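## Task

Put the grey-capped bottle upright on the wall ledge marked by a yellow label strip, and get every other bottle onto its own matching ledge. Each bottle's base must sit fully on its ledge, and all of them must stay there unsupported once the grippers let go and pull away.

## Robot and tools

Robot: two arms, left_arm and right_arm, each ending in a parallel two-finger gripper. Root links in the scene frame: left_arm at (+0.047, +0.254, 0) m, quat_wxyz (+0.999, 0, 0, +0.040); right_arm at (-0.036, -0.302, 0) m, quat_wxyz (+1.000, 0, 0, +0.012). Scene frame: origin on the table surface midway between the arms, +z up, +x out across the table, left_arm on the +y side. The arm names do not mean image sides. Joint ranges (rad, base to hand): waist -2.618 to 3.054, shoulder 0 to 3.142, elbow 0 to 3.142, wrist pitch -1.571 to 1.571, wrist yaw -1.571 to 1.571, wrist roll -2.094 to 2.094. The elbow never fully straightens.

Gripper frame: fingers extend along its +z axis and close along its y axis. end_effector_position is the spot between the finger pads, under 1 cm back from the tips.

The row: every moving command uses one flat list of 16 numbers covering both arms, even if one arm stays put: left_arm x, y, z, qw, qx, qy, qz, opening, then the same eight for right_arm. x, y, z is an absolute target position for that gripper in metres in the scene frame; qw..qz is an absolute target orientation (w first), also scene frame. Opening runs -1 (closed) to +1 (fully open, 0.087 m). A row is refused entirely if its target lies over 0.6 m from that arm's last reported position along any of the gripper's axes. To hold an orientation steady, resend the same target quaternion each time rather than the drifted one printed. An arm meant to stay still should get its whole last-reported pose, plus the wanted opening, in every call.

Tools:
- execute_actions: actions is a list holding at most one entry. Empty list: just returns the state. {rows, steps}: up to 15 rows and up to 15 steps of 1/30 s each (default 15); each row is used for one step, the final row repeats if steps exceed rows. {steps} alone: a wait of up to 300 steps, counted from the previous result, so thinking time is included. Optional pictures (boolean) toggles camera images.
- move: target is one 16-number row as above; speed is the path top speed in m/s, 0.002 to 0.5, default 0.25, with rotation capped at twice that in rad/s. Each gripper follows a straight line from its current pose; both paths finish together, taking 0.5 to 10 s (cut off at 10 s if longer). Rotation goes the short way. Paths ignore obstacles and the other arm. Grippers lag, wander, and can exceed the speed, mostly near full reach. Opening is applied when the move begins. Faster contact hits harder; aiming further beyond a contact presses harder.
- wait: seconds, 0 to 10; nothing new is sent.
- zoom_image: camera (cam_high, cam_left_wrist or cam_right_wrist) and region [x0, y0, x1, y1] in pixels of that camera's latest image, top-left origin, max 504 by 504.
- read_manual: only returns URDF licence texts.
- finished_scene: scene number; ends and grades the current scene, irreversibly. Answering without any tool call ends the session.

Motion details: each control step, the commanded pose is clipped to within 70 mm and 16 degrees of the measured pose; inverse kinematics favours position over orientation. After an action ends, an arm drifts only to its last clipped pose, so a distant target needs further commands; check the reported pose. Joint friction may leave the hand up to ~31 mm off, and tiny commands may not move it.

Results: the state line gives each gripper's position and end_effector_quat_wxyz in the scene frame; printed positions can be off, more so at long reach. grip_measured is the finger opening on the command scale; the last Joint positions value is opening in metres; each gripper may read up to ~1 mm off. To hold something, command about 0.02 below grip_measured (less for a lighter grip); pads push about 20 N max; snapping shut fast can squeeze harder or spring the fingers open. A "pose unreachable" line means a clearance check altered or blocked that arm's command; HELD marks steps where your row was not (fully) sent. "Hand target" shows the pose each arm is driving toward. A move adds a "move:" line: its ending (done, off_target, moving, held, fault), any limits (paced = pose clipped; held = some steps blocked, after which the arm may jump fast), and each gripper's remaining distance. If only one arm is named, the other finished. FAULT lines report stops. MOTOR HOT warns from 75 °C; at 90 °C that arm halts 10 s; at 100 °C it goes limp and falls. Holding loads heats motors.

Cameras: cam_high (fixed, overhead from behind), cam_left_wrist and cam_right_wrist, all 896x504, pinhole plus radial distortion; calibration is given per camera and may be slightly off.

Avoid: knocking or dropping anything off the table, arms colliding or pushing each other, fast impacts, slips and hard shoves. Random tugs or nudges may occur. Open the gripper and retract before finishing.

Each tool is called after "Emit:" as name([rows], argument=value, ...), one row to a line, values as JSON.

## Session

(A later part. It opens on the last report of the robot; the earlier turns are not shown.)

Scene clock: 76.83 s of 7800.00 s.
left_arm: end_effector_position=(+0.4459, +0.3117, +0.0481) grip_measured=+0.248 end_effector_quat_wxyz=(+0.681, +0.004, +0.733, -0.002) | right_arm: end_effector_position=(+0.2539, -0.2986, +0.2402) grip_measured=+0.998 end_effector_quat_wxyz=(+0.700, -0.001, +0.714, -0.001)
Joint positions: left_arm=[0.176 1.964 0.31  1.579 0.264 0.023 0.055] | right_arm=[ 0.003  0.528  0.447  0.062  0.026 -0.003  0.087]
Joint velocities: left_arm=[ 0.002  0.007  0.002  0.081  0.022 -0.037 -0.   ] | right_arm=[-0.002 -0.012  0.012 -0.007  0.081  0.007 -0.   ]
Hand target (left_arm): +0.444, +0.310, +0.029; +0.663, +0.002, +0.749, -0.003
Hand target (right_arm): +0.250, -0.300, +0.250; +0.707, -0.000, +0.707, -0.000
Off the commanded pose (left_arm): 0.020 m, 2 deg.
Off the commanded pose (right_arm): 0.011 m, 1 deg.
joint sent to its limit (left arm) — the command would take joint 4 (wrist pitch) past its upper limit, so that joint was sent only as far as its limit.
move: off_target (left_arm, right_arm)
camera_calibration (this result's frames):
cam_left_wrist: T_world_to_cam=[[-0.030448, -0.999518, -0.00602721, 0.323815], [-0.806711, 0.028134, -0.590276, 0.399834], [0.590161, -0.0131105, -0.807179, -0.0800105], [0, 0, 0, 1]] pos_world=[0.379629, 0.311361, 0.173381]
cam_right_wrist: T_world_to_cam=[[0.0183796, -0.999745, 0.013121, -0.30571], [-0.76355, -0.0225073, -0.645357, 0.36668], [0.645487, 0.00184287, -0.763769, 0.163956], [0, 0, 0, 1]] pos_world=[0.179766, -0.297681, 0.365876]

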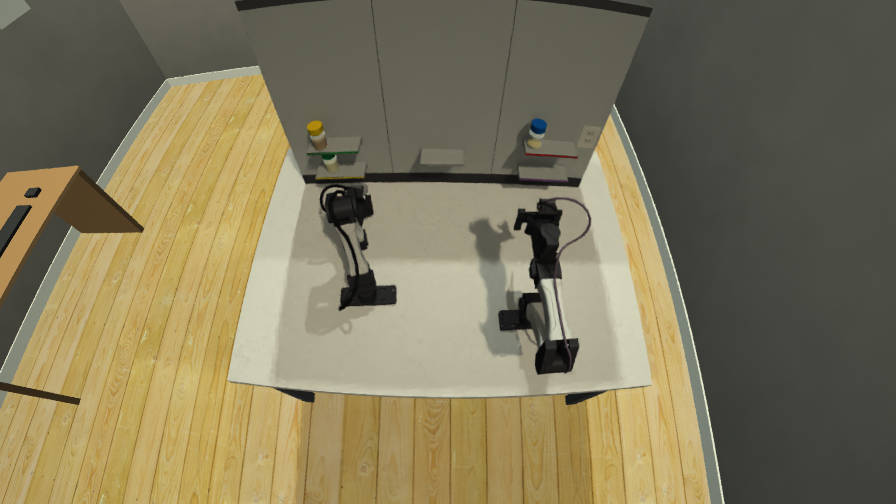

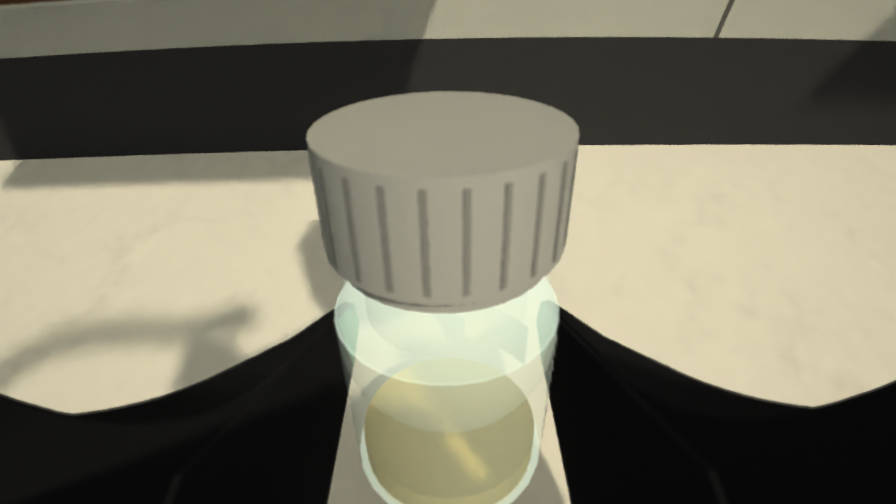

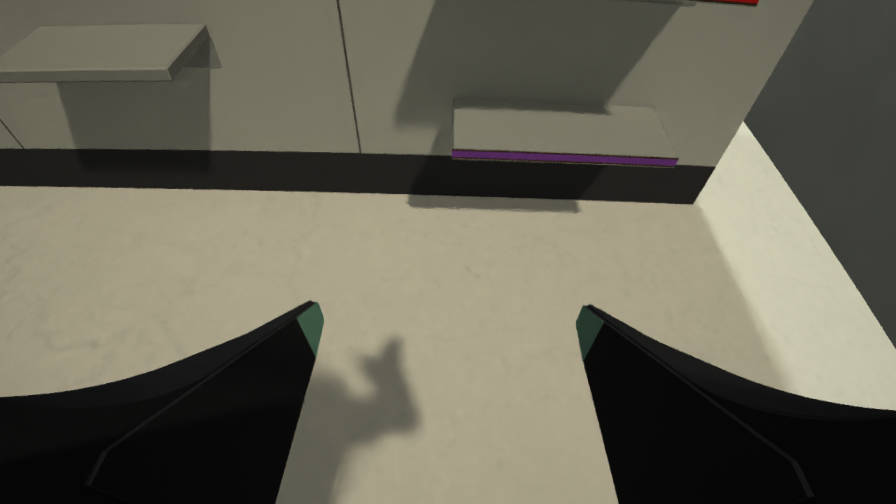

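Emit:
move(target=[0.415,0.31,0.03,0.69,0,0.724,0,0.235,0.25,-0.3,0.25,0.707,0,0.707,0,1], speed=0.02)

Scene clock: 79.90 s of 7800.00 s.
left_arm: end_effector_position=(+0.4324, +0.3115, +0.0478) grip_measured=+0.248 end_effector_quat_wxyz=(+0.676, +0.006, +0.737, -0.000) | right_arm: end_effector_position=(+0.2539, -0.2986, +0.2402) grip_measured=+0.998 end_effector_quat_wxyz=(+0.700, -0.001, +0.714, -0.001)
Joint positions: left_arm=[0.189 1.928 0.259 1.579 0.276 0.032 0.055] | right_arm=[ 0.003  0.528  0.447  0.062  0.026 -0.003  0.087]
Joint velocities: left_arm=[-0.007 -0.017 -0.002  0.007 -0.051 -0.007  0.   ] | right_arm=[-0.002  0.012  0.007 -0.007 -0.022 -0.051  0.   ]
Hand target (left_arm): +0.416, +0.310, +0.031; +0.654, +0.002, +0.757, -0.003
Hand target (right_arm): +0.250, -0.300, +0.250; +0.707, -0.000, +0.707, -0.000
Off the commanded pose (left_arm): 0.025 m, 2 deg.
Off the commanded pose (right_arm): 0.011 m, 1 deg.
joint sent to its limit (left arm) — the command would take joint 4 (wrist pitch) past its upper limit, so that joint was sent only as far as its limit.
move: off_target (left_arm, right_arm)
camera_calibration (this result's frames):
cam_left_wrist: T_world_to_cam=[[-0.0301038, -0.999495, -0.0101672, 0.323297], [-0.814507, 0.0304255, -0.579356, 0.390825], [0.579373, -0.00915956, -0.815011, -0.0684834], [0, 0, 0, 1]] pos_world=[0.367739, 0.310616, 0.173899]
cam_right_wrist: T_world_to_cam=[[0.0183796, -0.999745, 0.013121, -0.30571], [-0.76355, -0.0225073, -0.645357, 0.36668], [0.645487, 0.00184287, -0.763769, 0.163956], [0, 0, 0, 1]] pos_world=[0.179766, -0.297681, 0.365876]

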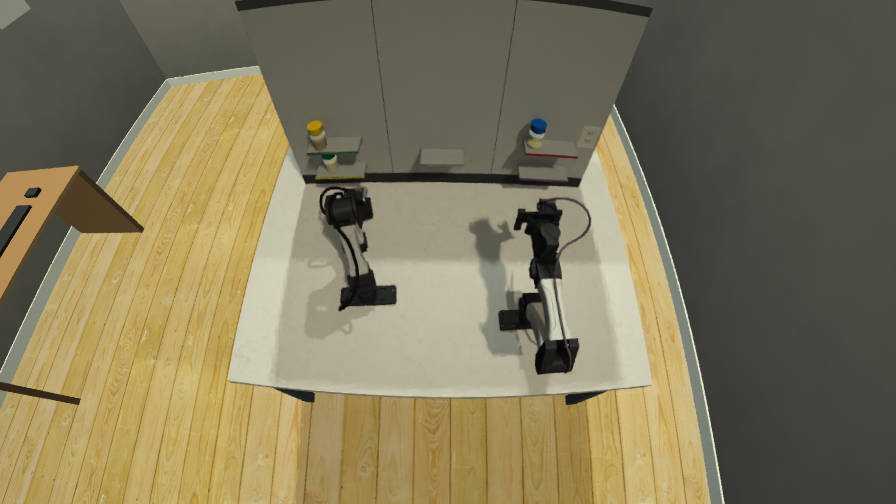

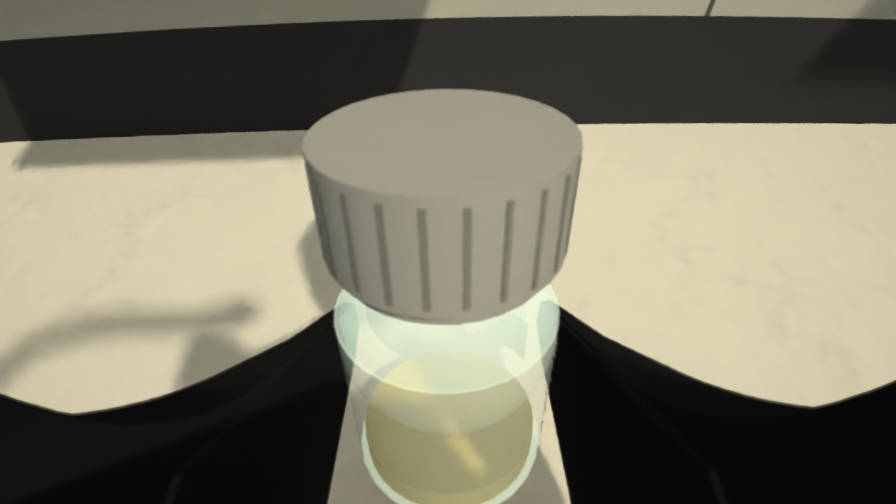

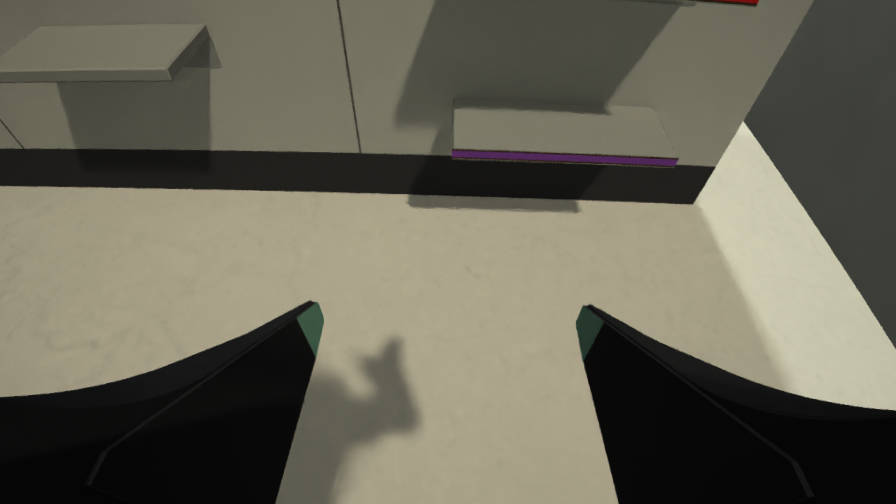

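Emit:
move(target=[0.46,0.0,0.09,0.664,0.242,0.664,-0.242,0.2,0.25,-0.3,0.25,0.707,0,0.707,0,1], speed=0.15)

Emit:
move(target=[0.47,-0.08,0.06,0.664,0.242,0.664,-0.242,0.2,0.25,-0.3,0.25,0.707,0,0.707,0,1], speed=0.06)

Emit:
move(target=[0.44,-0.055,0.03,0.664,0.242,0.664,-0.242,0.23,0.25,-0.3,0.25,0.707,0,0.707,0,1], speed=0.02)

Scene clock: 85.03 s of 7800.00 s.
left_arm: end_effector_position=(+0.4531, +0.0070, +0.0843) grip_measured=+0.248 end_effector_quat_wxyz=(+0.656, +0.239, +0.676, -0.236) | right_arm: end_effector_position=(+0.2539, -0.2986, +0.2402) grip_measured=+0.998 end_effector_quat_wxyz=(+0.700, -0.001, +0.714, -0.001)
Joint positions: left_arm=[-0.546  1.947  0.597  1.32   0.218  0.     0.055] | right_arm=[ 0.003  0.528  0.447  0.062  0.026 -0.003  0.087]
Joint velocities: left_arm=[ 0.012  0.017  0.007  0.022 -0.022 -0.081  0.   ] | right_arm=[-0.017  0.007 -0.002  0.022 -0.022 -0.007 -0.001]
Hand target (left_arm): +0.457, -0.000, +0.090; +0.663, +0.241, +0.666, -0.244
Hand target (right_arm): +0.250, -0.300, +0.250; +0.707, -0.000, +0.707, -0.000
Off the commanded pose (left_arm): 0.011 m, 2 deg.
Off the commanded pose (right_arm): 0.011 m, 1 deg.
move: off_target (left_arm, right_arm)
camera_calibration (this result's frames):
cam_left_wrist: T_world_to_cam=[[-0.648217, -0.761453, 0.00198907, 0.297298], [-0.594716, 0.50464, -0.625821, 0.339136], [0.47553, -0.40685, -0.779964, -0.00658162], [0, 0, 0, 1]] pos_world=[0.397533, 0.0525589, 0.206514]
cam_right_wrist: T_world_to_cam=[[0.0183796, -0.999745, 0.013121, -0.30571], [-0.76355, -0.0225073, -0.645357, 0.36668], [0.645487, 0.00184287, -0.763769, 0.163956], [0, 0, 0, 1]] pos_world=[0.179766, -0.297681, 0.365876]

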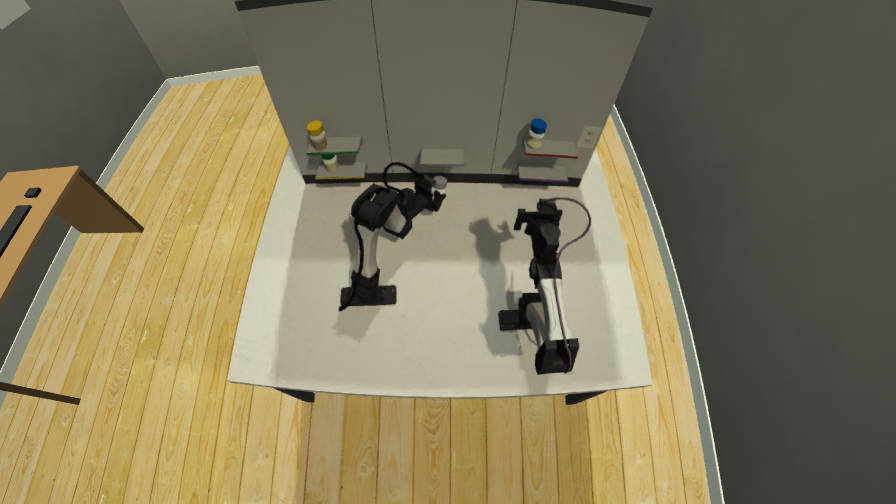

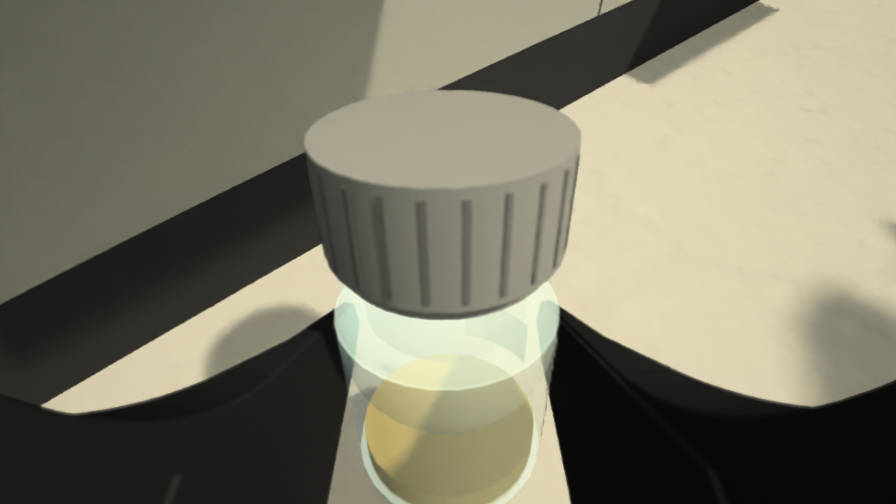

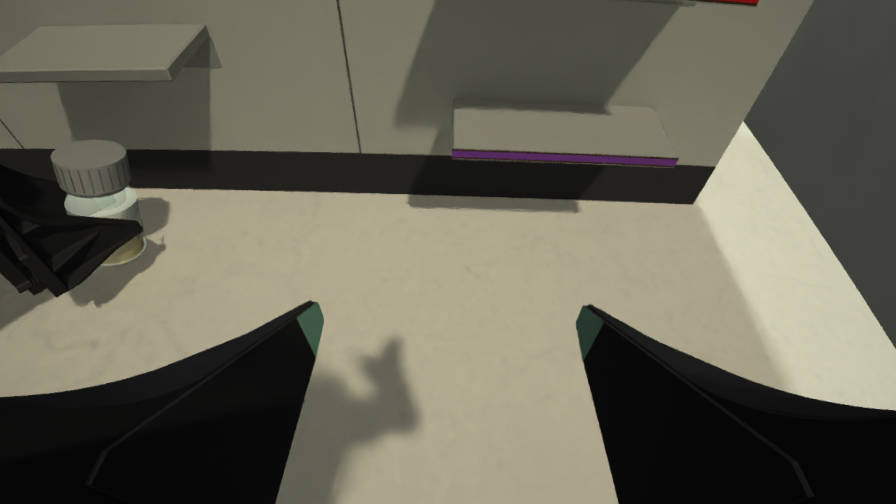

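Scene clock: 86.87 s of 7800.00 s.
left_arm: end_effector_position=(+0.4636, -0.0741, +0.0525) grip_measured=+0.248 end_effector_quat_wxyz=(+0.650, +0.249, +0.677, -0.240) | right_arm: end_effector_position=(+0.2539, -0.2986, +0.2402) grip_measured=+0.998 end_effector_quat_wxyz=(+0.700, -0.001, +0.714, -0.001)
Joint positions: left_arm=[-0.727  2.179  0.826  1.313  0.059  0.     0.055] | right_arm=[ 0.003  0.528  0.447  0.062  0.026 -0.003  0.087]
Joint velocities: left_arm=[-0.012 -0.002 -0.002 -0.037 -0.066 -0.007  0.001] | right_arm=[ 0.012  0.037  0.012 -0.051 -0.037 -0.081 -0.001]
Hand target (left_arm): +0.469, -0.080, +0.060; +0.664, +0.242, +0.665, -0.243
Hand target (right_arm): +0.250, -0.300, +0.250; +0.707, -0.000, +0.707, -0.000
Off the commanded pose (left_arm): 0.011 m, 2 deg.
Off the commanded pose (right_arm): 0.011 m, 1 deg.
move: off_target (left_arm, right_arm)
camera_calibration (this result's frames):
cam_left_wrist: T_world_to_cam=[[-0.665257, -0.746612, -0.00178439, 0.251617], [-0.586708, 0.524253, -0.617197, 0.363733], [0.461743, -0.409548, -0.786806, -0.0629422], [0, 0, 0, 1]] pos_world=[0.409859, -0.0286056, 0.175421]
cam_right_wrist: T_world_to_cam=[[0.0183796, -0.999745, 0.013121, -0.30571], [-0.76355, -0.0225073, -0.645357, 0.36668], [0.645487, 0.00184287, -0.763769, 0.163956], [0, 0, 0, 1]] pos_world=[0.179766, -0.297681, 0.365876]

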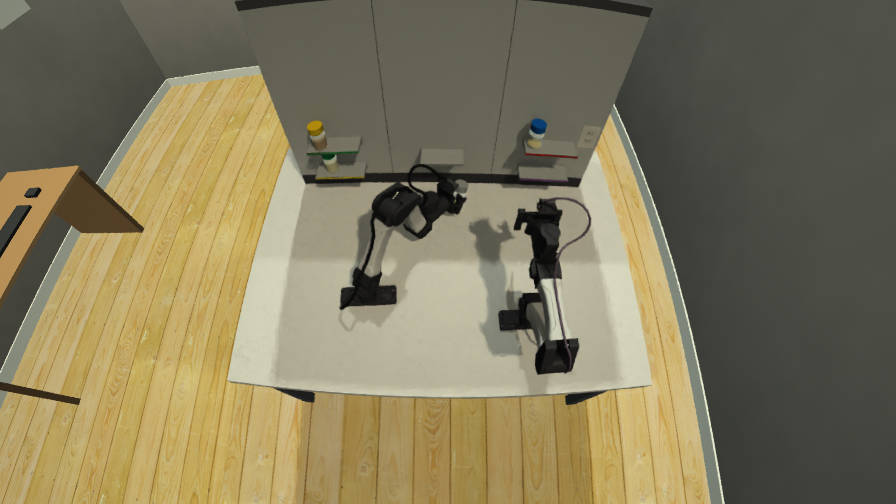

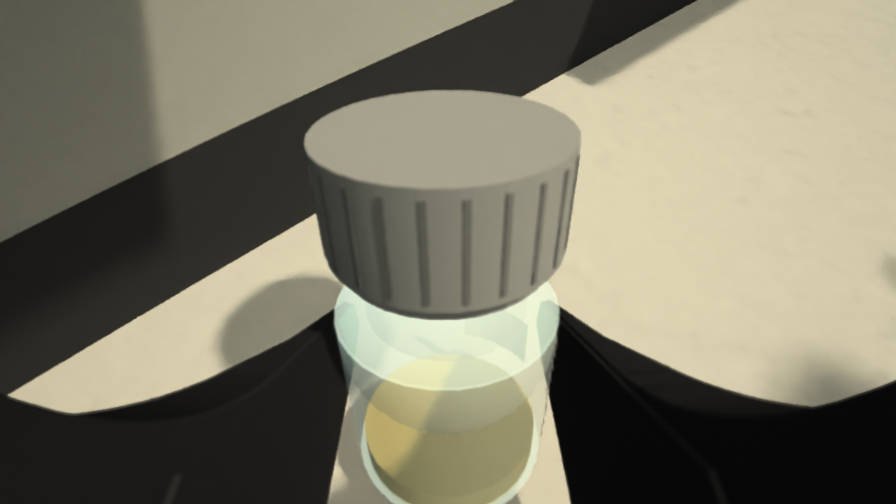

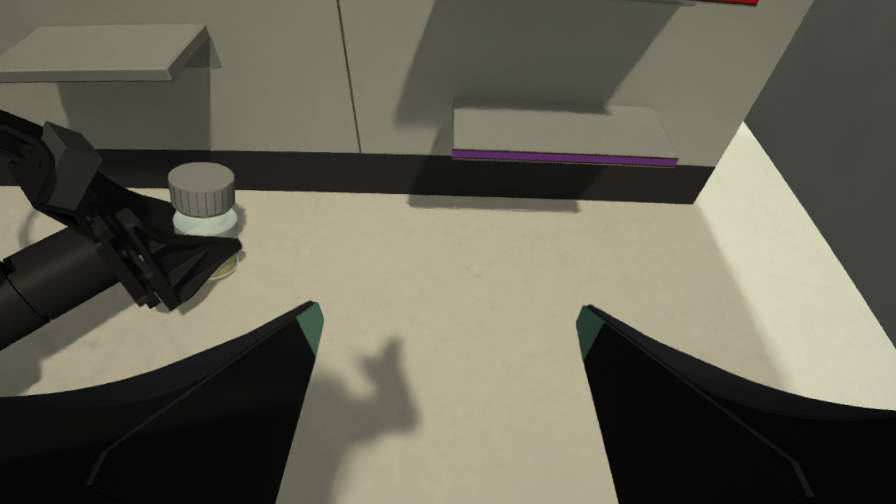

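Scene clock: 88.97 s of 7800.00 s.
left_arm: end_effector_position=(+0.4469, -0.0615, +0.0512) grip_measured=+0.248 end_effector_quat_wxyz=(+0.681, +0.239, +0.646, -0.250) | right_arm: end_effector_position=(+0.2539, -0.2986, +0.2402) grip_measured=+0.998 end_effector_quat_wxyz=(+0.700, -0.001, +0.714, -0.001)
Joint positions: left_arm=[-0.727  2.238  0.727  1.562  0.059  0.     0.055] | right_arm=[ 0.003  0.528  0.447  0.062  0.026 -0.003  0.087]
Joint velocities: left_arm=[-0.007 -0.007  0.002 -0.037  0.007  0.007 -0.001] | right_arm=[-0.027 -0.002 -0.017 -0.037  0.007  0.022 -0.001]
Hand target (left_arm): +0.440, -0.055, +0.030; +0.664, +0.242, +0.664, -0.242
Hand target (right_arm): +0.250, -0.300, +0.250; +0.707, -0.000, +0.707, -0.000
Off the commanded pose (left_arm): 0.023 m, 3 deg.
Off the commanded pose (right_arm): 0.011 m, 1 deg.
move: off_target (left_arm, right_arm)
camera_calibration (this result's frames):
cam_left_wrist: T_world_to_cam=[[-0.664861, -0.746911, -0.00909596, 0.250111], [-0.539286, 0.488399, -0.68603, 0.326664], [0.516846, -0.45121, -0.727516, -0.081284], [0, 0, 0, 1]] pos_world=[0.384466, -0.0094073, 0.167241]
cam_right_wrist: T_world_to_cam=[[0.0183796, -0.999745, 0.013121, -0.30571], [-0.76355, -0.0225073, -0.645357, 0.36668], [0.645487, 0.00184287, -0.763769, 0.163956], [0, 0, 0, 1]] pos_world=[0.179766, -0.297681, 0.365876]

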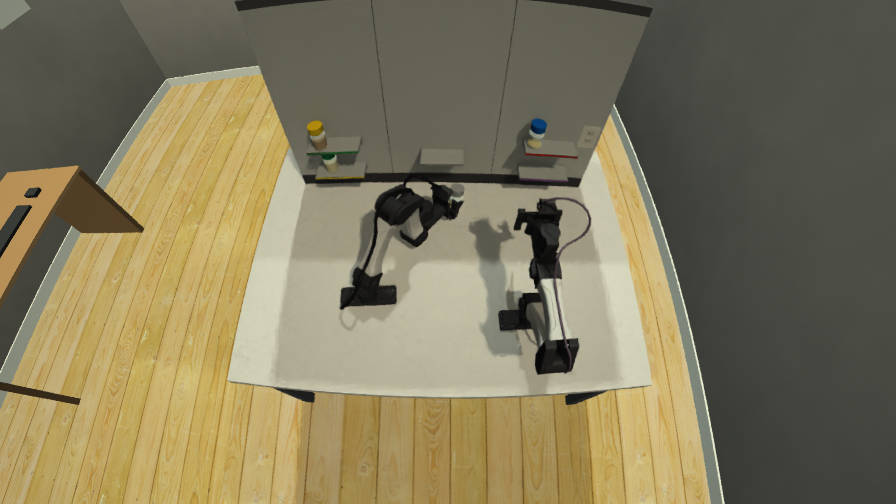

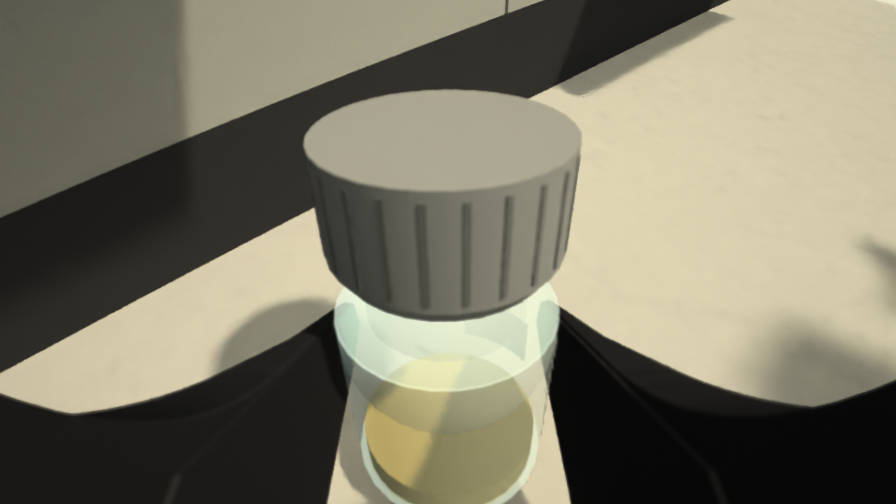

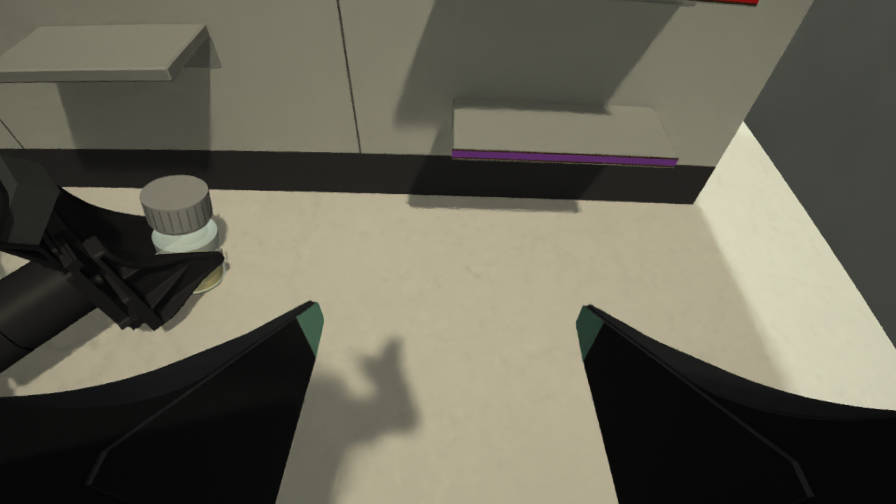

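Emit:
execute_actions([
  {"rows":[[0.447,-0.061,0.047,0.681,0.239,0.646,-0.25,0.25,0.25,-0.3,0.25,0.707,0,0.707,0,1],[0.447,-0.061,0.047,0.681,0.239,0.646,-0.25,0.25,0.25,-0.3,0.25,0.707,0,0.707,0,1],[0.447,-0.061,0.047,0.681,0.239,0.646,-0.25,0.26,0.25,-0.3,0.25,0.707,0,0.707,0,1],[0.447,-0.061,0.047,0.681,0.239,0.646,-0.25,0.26,0.25,-0.3,0.25,0.707,0,0.707,0,1],[0.447,-0.061,0.047,0.681,0.239,0.646,-0.25,0.27,0.25,-0.3,0.25,0.707,0,0.707,0,1],[0.447,-0.061,0.047,0.681,0.239,0.646,-0.25,0.28,0.25,-0.3,0.25,0.707,0,0.707,0,1],[0.447,-0.061,0.047,0.681,0.239,0.646,-0.25,0.29,0.25,-0.3,0.25,0.707,0,0.707,0,1],[0.447,-0.061,0.047,0.681,0.239,0.646,-0.25,0.3,0.25,-0.3,0.25,0.707,0,0.707,0,1],[0.447,-0.061,0.047,0.681,0.239,0.646,-0.25,0.32,0.25,-0.3,0.25,0.707,0,0.707,0,1],[0.447,-0.061,0.047,0.681,0.239,0.646,-0.25,0.36,0.25,-0.3,0.25,0.707,0,0.707,0,1],[0.447,-0.061,0.047,0.681,0.239,0.646,-0.25,0.45,0.25,-0.3,0.25,0.707,0,0.707,0,1]],"steps":15},
])

Scene clock: 92.13 s of 7800.00 s.
left_arm: end_effector_position=(+0.4471, -0.0616, +0.0542) grip_measured=+0.450 end_effector_quat_wxyz=(+0.685, +0.238, +0.641, -0.251) | right_arm: end_effector_position=(+0.2539, -0.2986, +0.2402) grip_measured=+0.998 end_effector_quat_wxyz=(+0.700, -0.001, +0.714, -0.001)
Joint positions: left_arm=[-0.727  2.238  0.726  1.576  0.059  0.     0.063] | right_arm=[ 0.003  0.528  0.447  0.062  0.026 -0.003  0.087]
Joint velocities: left_arm=[-0.017  0.002 -0.002  0.037  0.007  0.037  0.   ] | right_arm=[-0.002  0.002 -0.017  0.007  0.007 -0.007 -0.   ]
Hand target (left_arm): +0.447, -0.061, +0.047; +0.680, +0.239, +0.647, -0.250
Hand target (right_arm): +0.250, -0.300, +0.250; +0.707, -0.000, +0.707, -0.000
Off the commanded pose (left_arm): 0.007 m, 1 deg.
Off the commanded pose (right_arm): 0.011 m, 1 deg.
joint sent to its limit (left arm) — the command would take joint 4 (wrist pitch) past its upper limit, so that joint was sent only as far as its limit.
Steps of this call (steps 1 to 80: nothing new was sent; steps 81 to 95: all 15 steps of this action). Readings (end_effector_position):
81: left_arm (+0.4468, -0.0614, +0.0513) | right_arm (+0.2539, -0.2986, +0.2402)
82: left_arm (+0.4468, -0.0614, +0.0514) | right_arm (+0.2539, -0.2986, +0.2402)
84: left_arm (+0.4468, -0.0614, +0.0514) | right_arm (+0.2539, -0.2986, +0.2402)
88: left_arm (+0.4469, -0.0615, +0.0528) | right_arm (+0.2539, -0.2986, +0.2402)
95: the state above
camera_calibration (this result's frames):
cam_left_wrist: T_world_to_cam=[[-0.664765, -0.746984, -0.0101009, 0.250157], [-0.532351, 0.483156, -0.695099, 0.325906], [0.524108, -0.4567, -0.718843, -0.0832456], [0, 0, 0, 1]] pos_world=[0.383422, -0.00861815, 0.169223]
cam_right_wrist: T_world_to_cam=[[0.0183796, -0.999745, 0.013121, -0.30571], [-0.76355, -0.0225073, -0.645357, 0.36668], [0.645487, 0.00184287, -0.763769, 0.163956], [0, 0, 0, 1]] pos_world=[0.179766, -0.297681, 0.365876]

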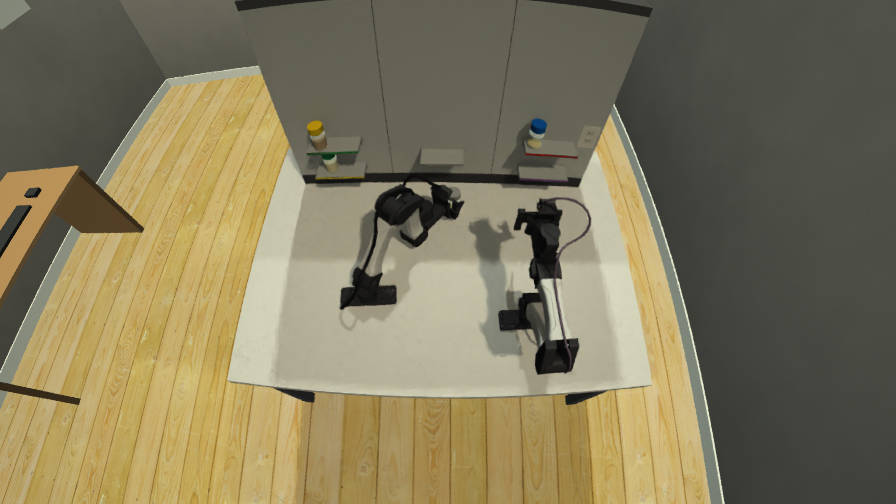

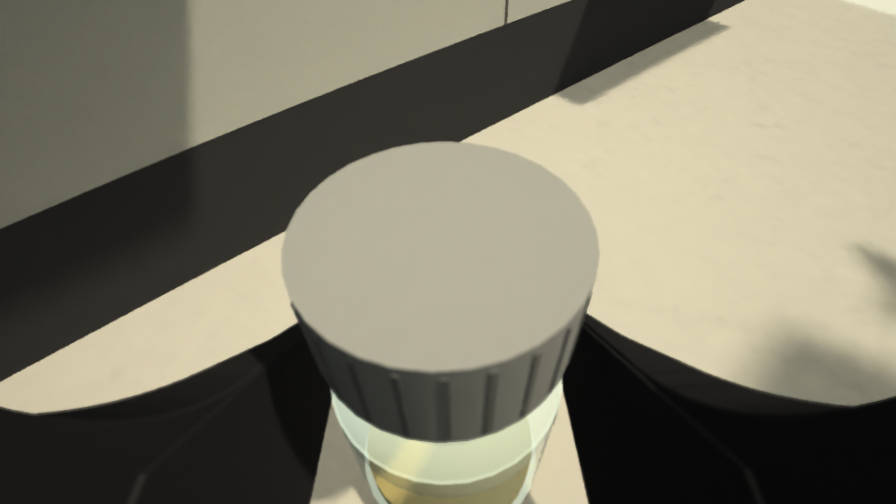

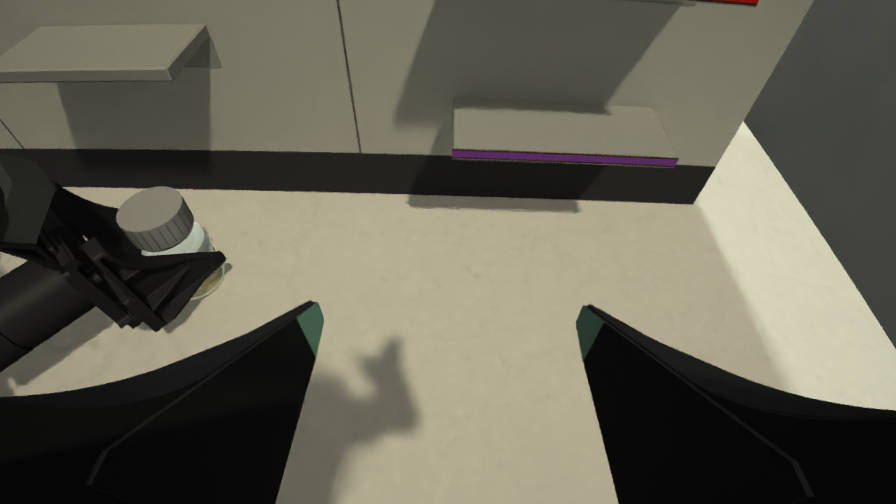

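Emit:
move(target=[0.437,-0.052,0.036,0.664,0.242,0.664,-0.242,0.6,0.25,-0.3,0.25,0.707,0,0.707,0,1], speed=0.03)

Scene clock: 94.73 s of 7800.00 s.
left_arm: end_effector_position=(+0.4426, -0.0583, +0.0478) grip_measured=+0.600 end_effector_quat_wxyz=(+0.678, +0.240, +0.648, -0.249) | right_arm: end_effector_position=(+0.2539, -0.2986, +0.2402) grip_measured=+0.998 end_effector_quat_wxyz=(+0.700, -0.001, +0.714, -0.001)
Joint positions: left_arm=[-0.727  2.238  0.705  1.577  0.059  0.     0.07 ] | right_arm=[ 0.003  0.528  0.447  0.062  0.026 -0.003  0.087]
Joint velocities: left_arm=[ 0.007 -0.002 -0.007 -0.007 -0.007 -0.007  0.   ] | right_arm=[-0.002  0.012 -0.017 -0.11  -0.022 -0.095 -0.   ]
Hand target (left_arm): +0.437, -0.052, +0.036; +0.665, +0.242, +0.664, -0.242
Hand target (right_arm): +0.250, -0.300, +0.250; +0.707, -0.000, +0.707, -0.000
Off the commanded pose (left_arm): 0.014 m, 3 deg.
Off the commanded pose (right_arm): 0.011 m, 1 deg.
move: off_target (left_arm, right_arm)
camera_calibration (this result's frames):
cam_left_wrist: T_world_to_cam=[[-0.664912, -0.746873, -0.00851668, 0.249646], [-0.543237, 0.491386, -0.680759, 0.322063], [0.512626, -0.448019, -0.732458, -0.0778095], [0, 0, 0, 1]] pos_world=[0.380837, -0.00666343, 0.164382]
cam_right_wrist: T_world_to_cam=[[0.0183796, -0.999745, 0.013121, -0.30571], [-0.76355, -0.0225073, -0.645357, 0.36668], [0.645487, 0.00184287, -0.763769, 0.163956], [0, 0, 0, 1]] pos_world=[0.179766, -0.297681, 0.365876]

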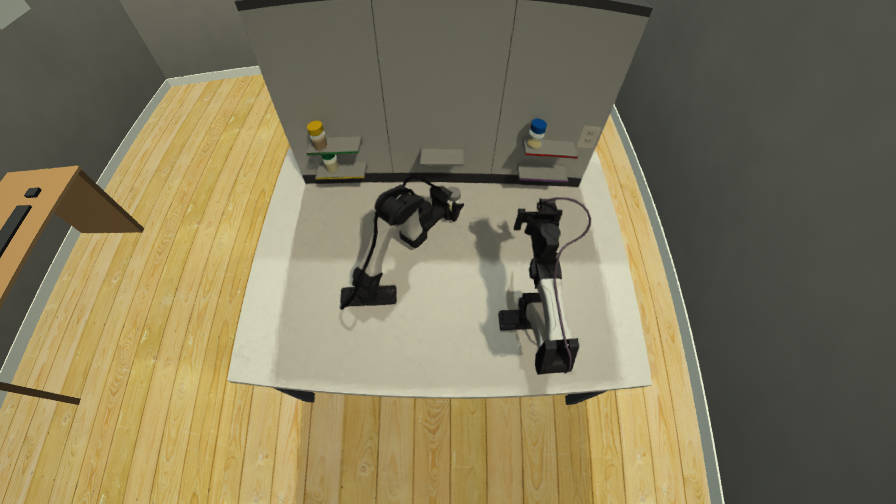

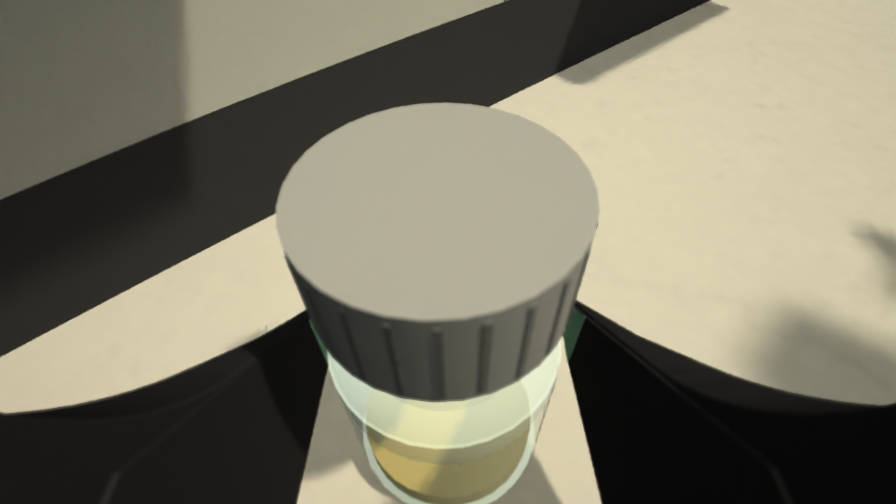

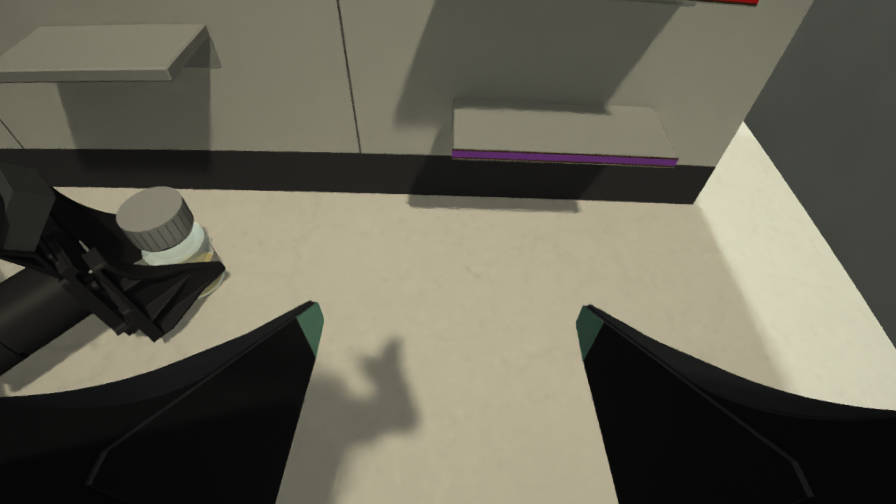

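Emit:
execute_actions([
  {"rows":[[0.442,-0.058,0.047,0.678,0.24,0.648,-0.249,0.45,0.25,-0.3,0.25,0.707,0,0.707,0,1],[0.442,-0.058,0.047,0.678,0.24,0.648,-0.249,0.35,0.25,-0.3,0.25,0.707,0,0.707,0,1],[0.442,-0.058,0.047,0.678,0.24,0.648,-0.249,0.3,0.25,-0.3,0.25,0.707,0,0.707,0,1],[0.442,-0.058,0.047,0.678,0.24,0.648,-0.249,0.27,0.25,-0.3,0.25,0.707,0,0.707,0,1],[0.442,-0.058,0.047,0.678,0.24,0.648,-0.249,0.24,0.25,-0.3,0.25,0.707,0,0.707,0,1],[0.442,-0.058,0.047,0.678,0.24,0.648,-0.249,0.19,0.25,-0.3,0.25,0.707,0,0.707,0,1]],"steps":14},
], pictures=false)

Emit:
move(target=[0.42,0.0,0.15,0.678,0.24,0.648,-0.249,0.19,0.25,-0.3,0.25,0.707,0,0.707,0,1], speed=0.12)

Emit:
move(target=[0.42,0.342,0.215,0.73,0,0.683,0,0.19,0.25,-0.3,0.25,0.707,0,0.707,0,1], speed=0.2)

Scene clock: 97.87 s of 7800.00 s.
left_arm: end_effector_position=(+0.4426, -0.0583, +0.0479) grip_measured=+0.243 end_effector_quat_wxyz=(+0.678, +0.240, +0.648, -0.249) | right_arm: end_effector_position=(+0.2539, -0.2986, +0.2402) grip_measured=+0.998 end_effector_quat_wxyz=(+0.700, -0.001, +0.714, -0.001)
Joint positions: left_arm=[-0.727  2.238  0.705  1.577  0.059  0.     0.054] | right_arm=[ 0.003  0.528  0.447  0.062  0.026 -0.003  0.087]
Joint velocities: left_arm=[ 0.007 -0.012 -0.002 -0.037 -0.007 -0.022  0.   ] | right_arm=[-0.017  0.002  0.002 -0.066  0.037  0.051 -0.001]
Hand target (left_arm): +0.442, -0.058, +0.047; +0.677, +0.241, +0.649, -0.249
Hand target (right_arm): +0.250, -0.300, +0.250; +0.707, -0.000, +0.707, -0.000
Off the commanded pose (left_arm): 0.001 m, 0 deg.
Off the commanded pose (right_arm): 0.011 m, 1 deg.
joint sent to its limit (left arm) — the command would take joint 4 (wrist pitch) past its upper limit, so that joint was sent only as far as its limit.
Steps of this call (steps 1 to 80: nothing new was sent; steps 81 to 94: all 14 steps of this action). Readings (end_effector_position):
81: left_arm (+0.4426, -0.0583, +0.0478) | right_arm (+0.2539, -0.2986, +0.2402)
82: left_arm (+0.4426, -0.0583, +0.0478) | right_arm (+0.2539, -0.2986, +0.2402)
84: left_arm (+0.4426, -0.0583, +0.0479) | right_arm (+0.2539, -0.2986, +0.2402)
88: left_arm (+0.4426, -0.0583, +0.0479) | right_arm (+0.2539, -0.2986, +0.2402)
94: the state above

Scene clock: 99.77 s of 7800.00 s.
left_arm: end_effector_position=(+0.4236, -0.0034, +0.1463) grip_measured=+0.243 end_effector_quat_wxyz=(+0.675, +0.242, +0.653, -0.245) | right_arm: end_effector_position=(+0.2539, -0.2986, +0.2402) grip_measured=+0.998 end_effector_quat_wxyz=(+0.700, -0.001, +0.714, -0.001)
Joint positions: left_arm=[-0.615  1.675  0.547  1.159  0.168  0.     0.054] | right_arm=[ 0.003  0.528  0.447  0.062  0.026 -0.003  0.087]
Joint velocities: left_arm=[-0.002 -0.007 -0.017 -0.007  0.022  0.022 -0.   ] | right_arm=[-0.012  0.017  0.002 -0.007 -0.081 -0.022 -0.001]
Hand target (left_arm): +0.420, +0.000, +0.150; +0.678, +0.240, +0.648, -0.249
Hand target (right_arm): +0.250, -0.300, +0.250; +0.707, -0.000, +0.707, -0.000
Off the commanded pose (left_arm): 0.006 m, 1 deg.
Off the commanded pose (right_arm): 0.011 m, 1 deg.
move: off_target (right_arm)
camera_calibration (this result's frames):
cam_left_wrist: T_world_to_cam=[[-0.662088, -0.749349, -0.0107719, 0.27796], [-0.551102, 0.496567, -0.670603, 0.353723], [0.507864, -0.438062, -0.741738, 0.0320798], [0, 0, 0, 1]] pos_world=[0.362679, 0.0466946, 0.263997]
cam_right_wrist: T_world_to_cam=[[0.0183796, -0.999745, 0.013121, -0.30571], [-0.76355, -0.0225073, -0.645357, 0.36668], [0.645487, 0.00184287, -0.763769, 0.163956], [0, 0, 0, 1]] pos_world=[0.179766, -0.297681, 0.365876]

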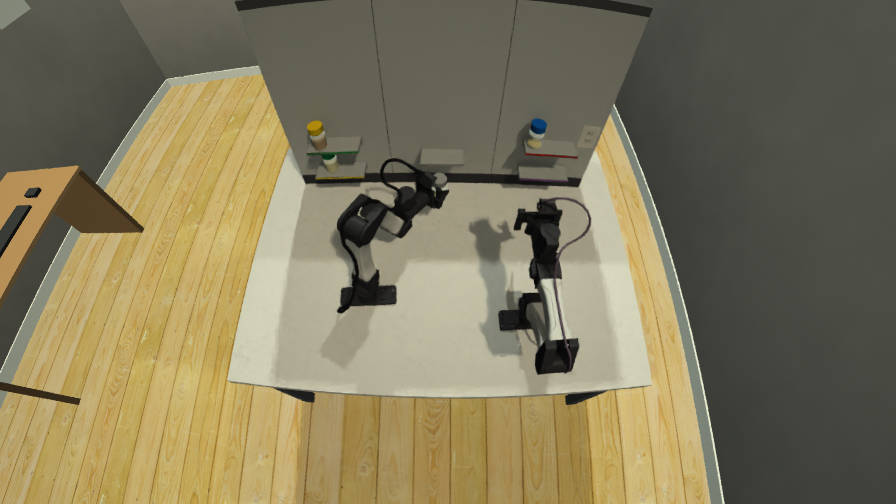

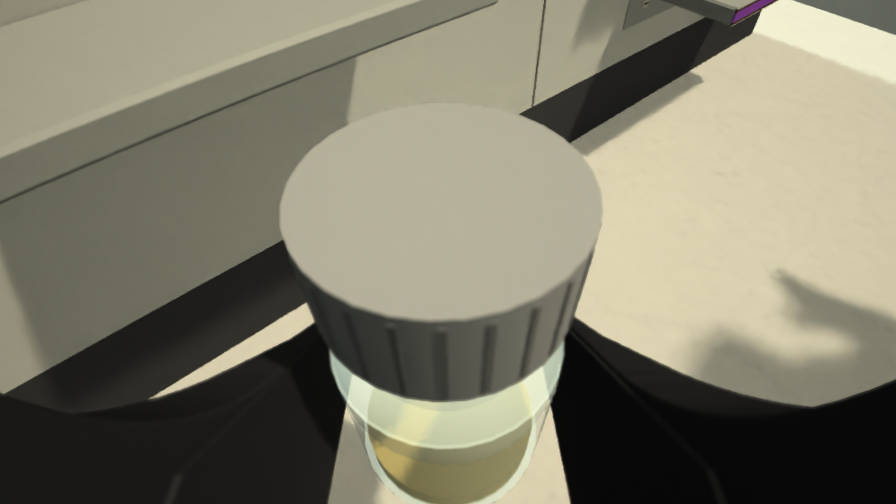

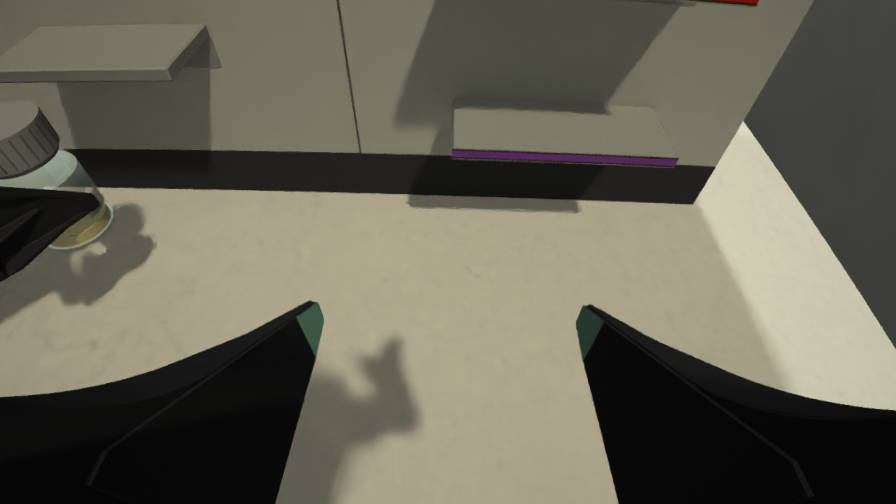

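Scene clock: 102.03 s of 7800.00 s.
left_arm: end_effector_position=(+0.4178, +0.3403, +0.2004) grip_measured=+0.243 end_effector_quat_wxyz=(+0.720, -0.003, +0.694, +0.002) | right_arm: end_effector_position=(+0.2539, -0.2986, +0.2402) grip_measured=+0.998 end_effector_quat_wxyz=(+0.700, -0.001, +0.714, -0.001)
Joint positions: left_arm=[ 0.336  1.176  0.419  0.797  0.408 -0.019  0.054] | right_arm=[ 0.003  0.528  0.447  0.062  0.026 -0.003  0.087]
Joint velocities: left_arm=[-0.002  0.007 -0.002  0.007  0.081 -0.007  0.   ] | right_arm=[ 0.007  0.017 -0.017  0.037 -0.037 -0.066  0.001]
Hand target (left_arm): +0.421, +0.342, +0.215; +0.732, +0.002, +0.681, +0.002
Hand target (right_arm): +0.250, -0.300, +0.250; +0.707, -0.000, +0.707, -0.000
Off the commanded pose (left_arm): 0.015 m, 2 deg.
Off the commanded pose (right_arm): 0.011 m, 1 deg.
move: off_target (left_arm, right_arm)
camera_calibration (this result's frames):
cam_left_wrist: T_world_to_cam=[[-0.0137949, -0.999902, -0.00257291, 0.344975], [-0.737332, 0.0119104, -0.675426, 0.459791], [0.67539, -0.00742035, -0.737423, 0.00831643], [0, 0, 0, 1]] pos_world=[0.338161, 0.339527, 0.317575]
cam_right_wrist: T_world_to_cam=[[0.0183796, -0.999745, 0.013121, -0.30571], [-0.76355, -0.0225073, -0.645357, 0.36668], [0.645487, 0.00184287, -0.763769, 0.163956], [0, 0, 0, 1]] pos_world=[0.179766, -0.297681, 0.365876]

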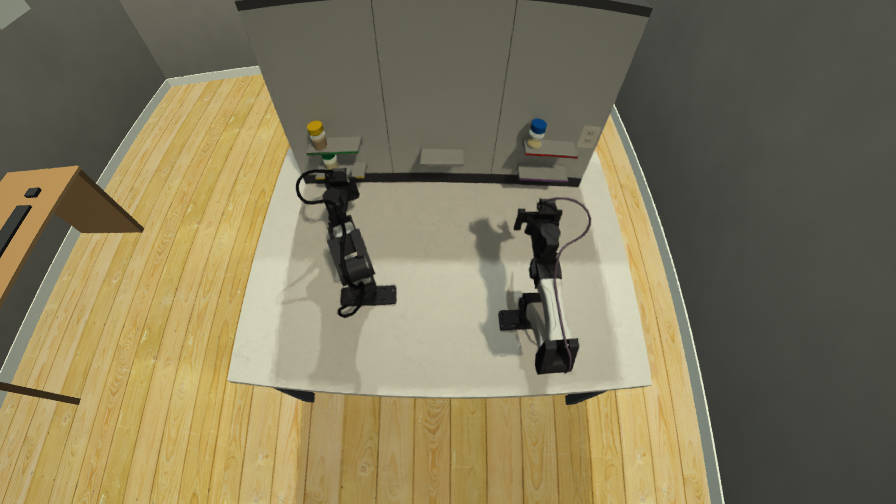

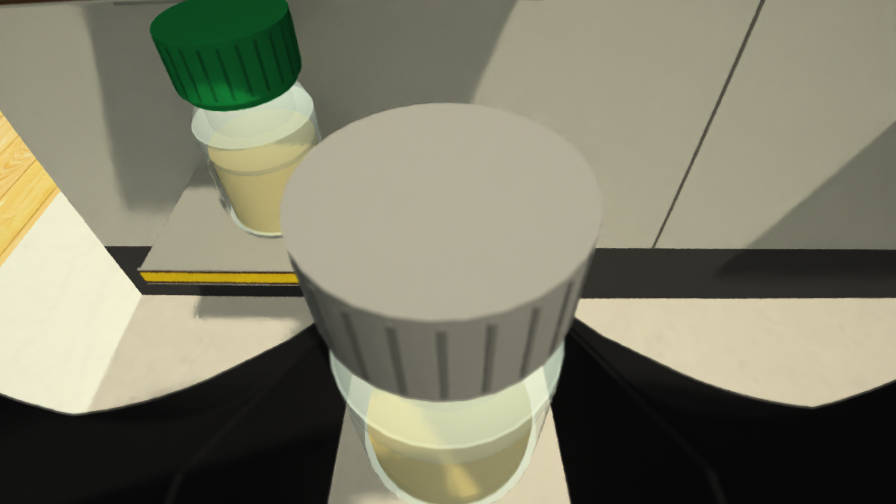

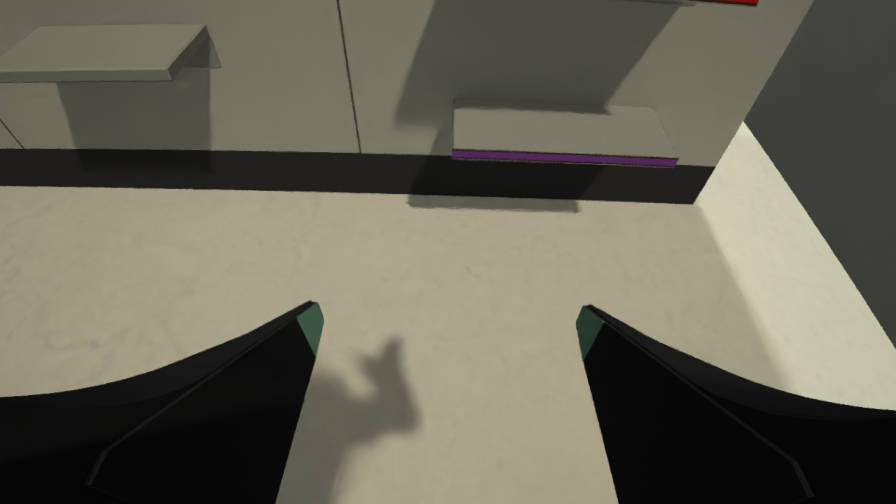

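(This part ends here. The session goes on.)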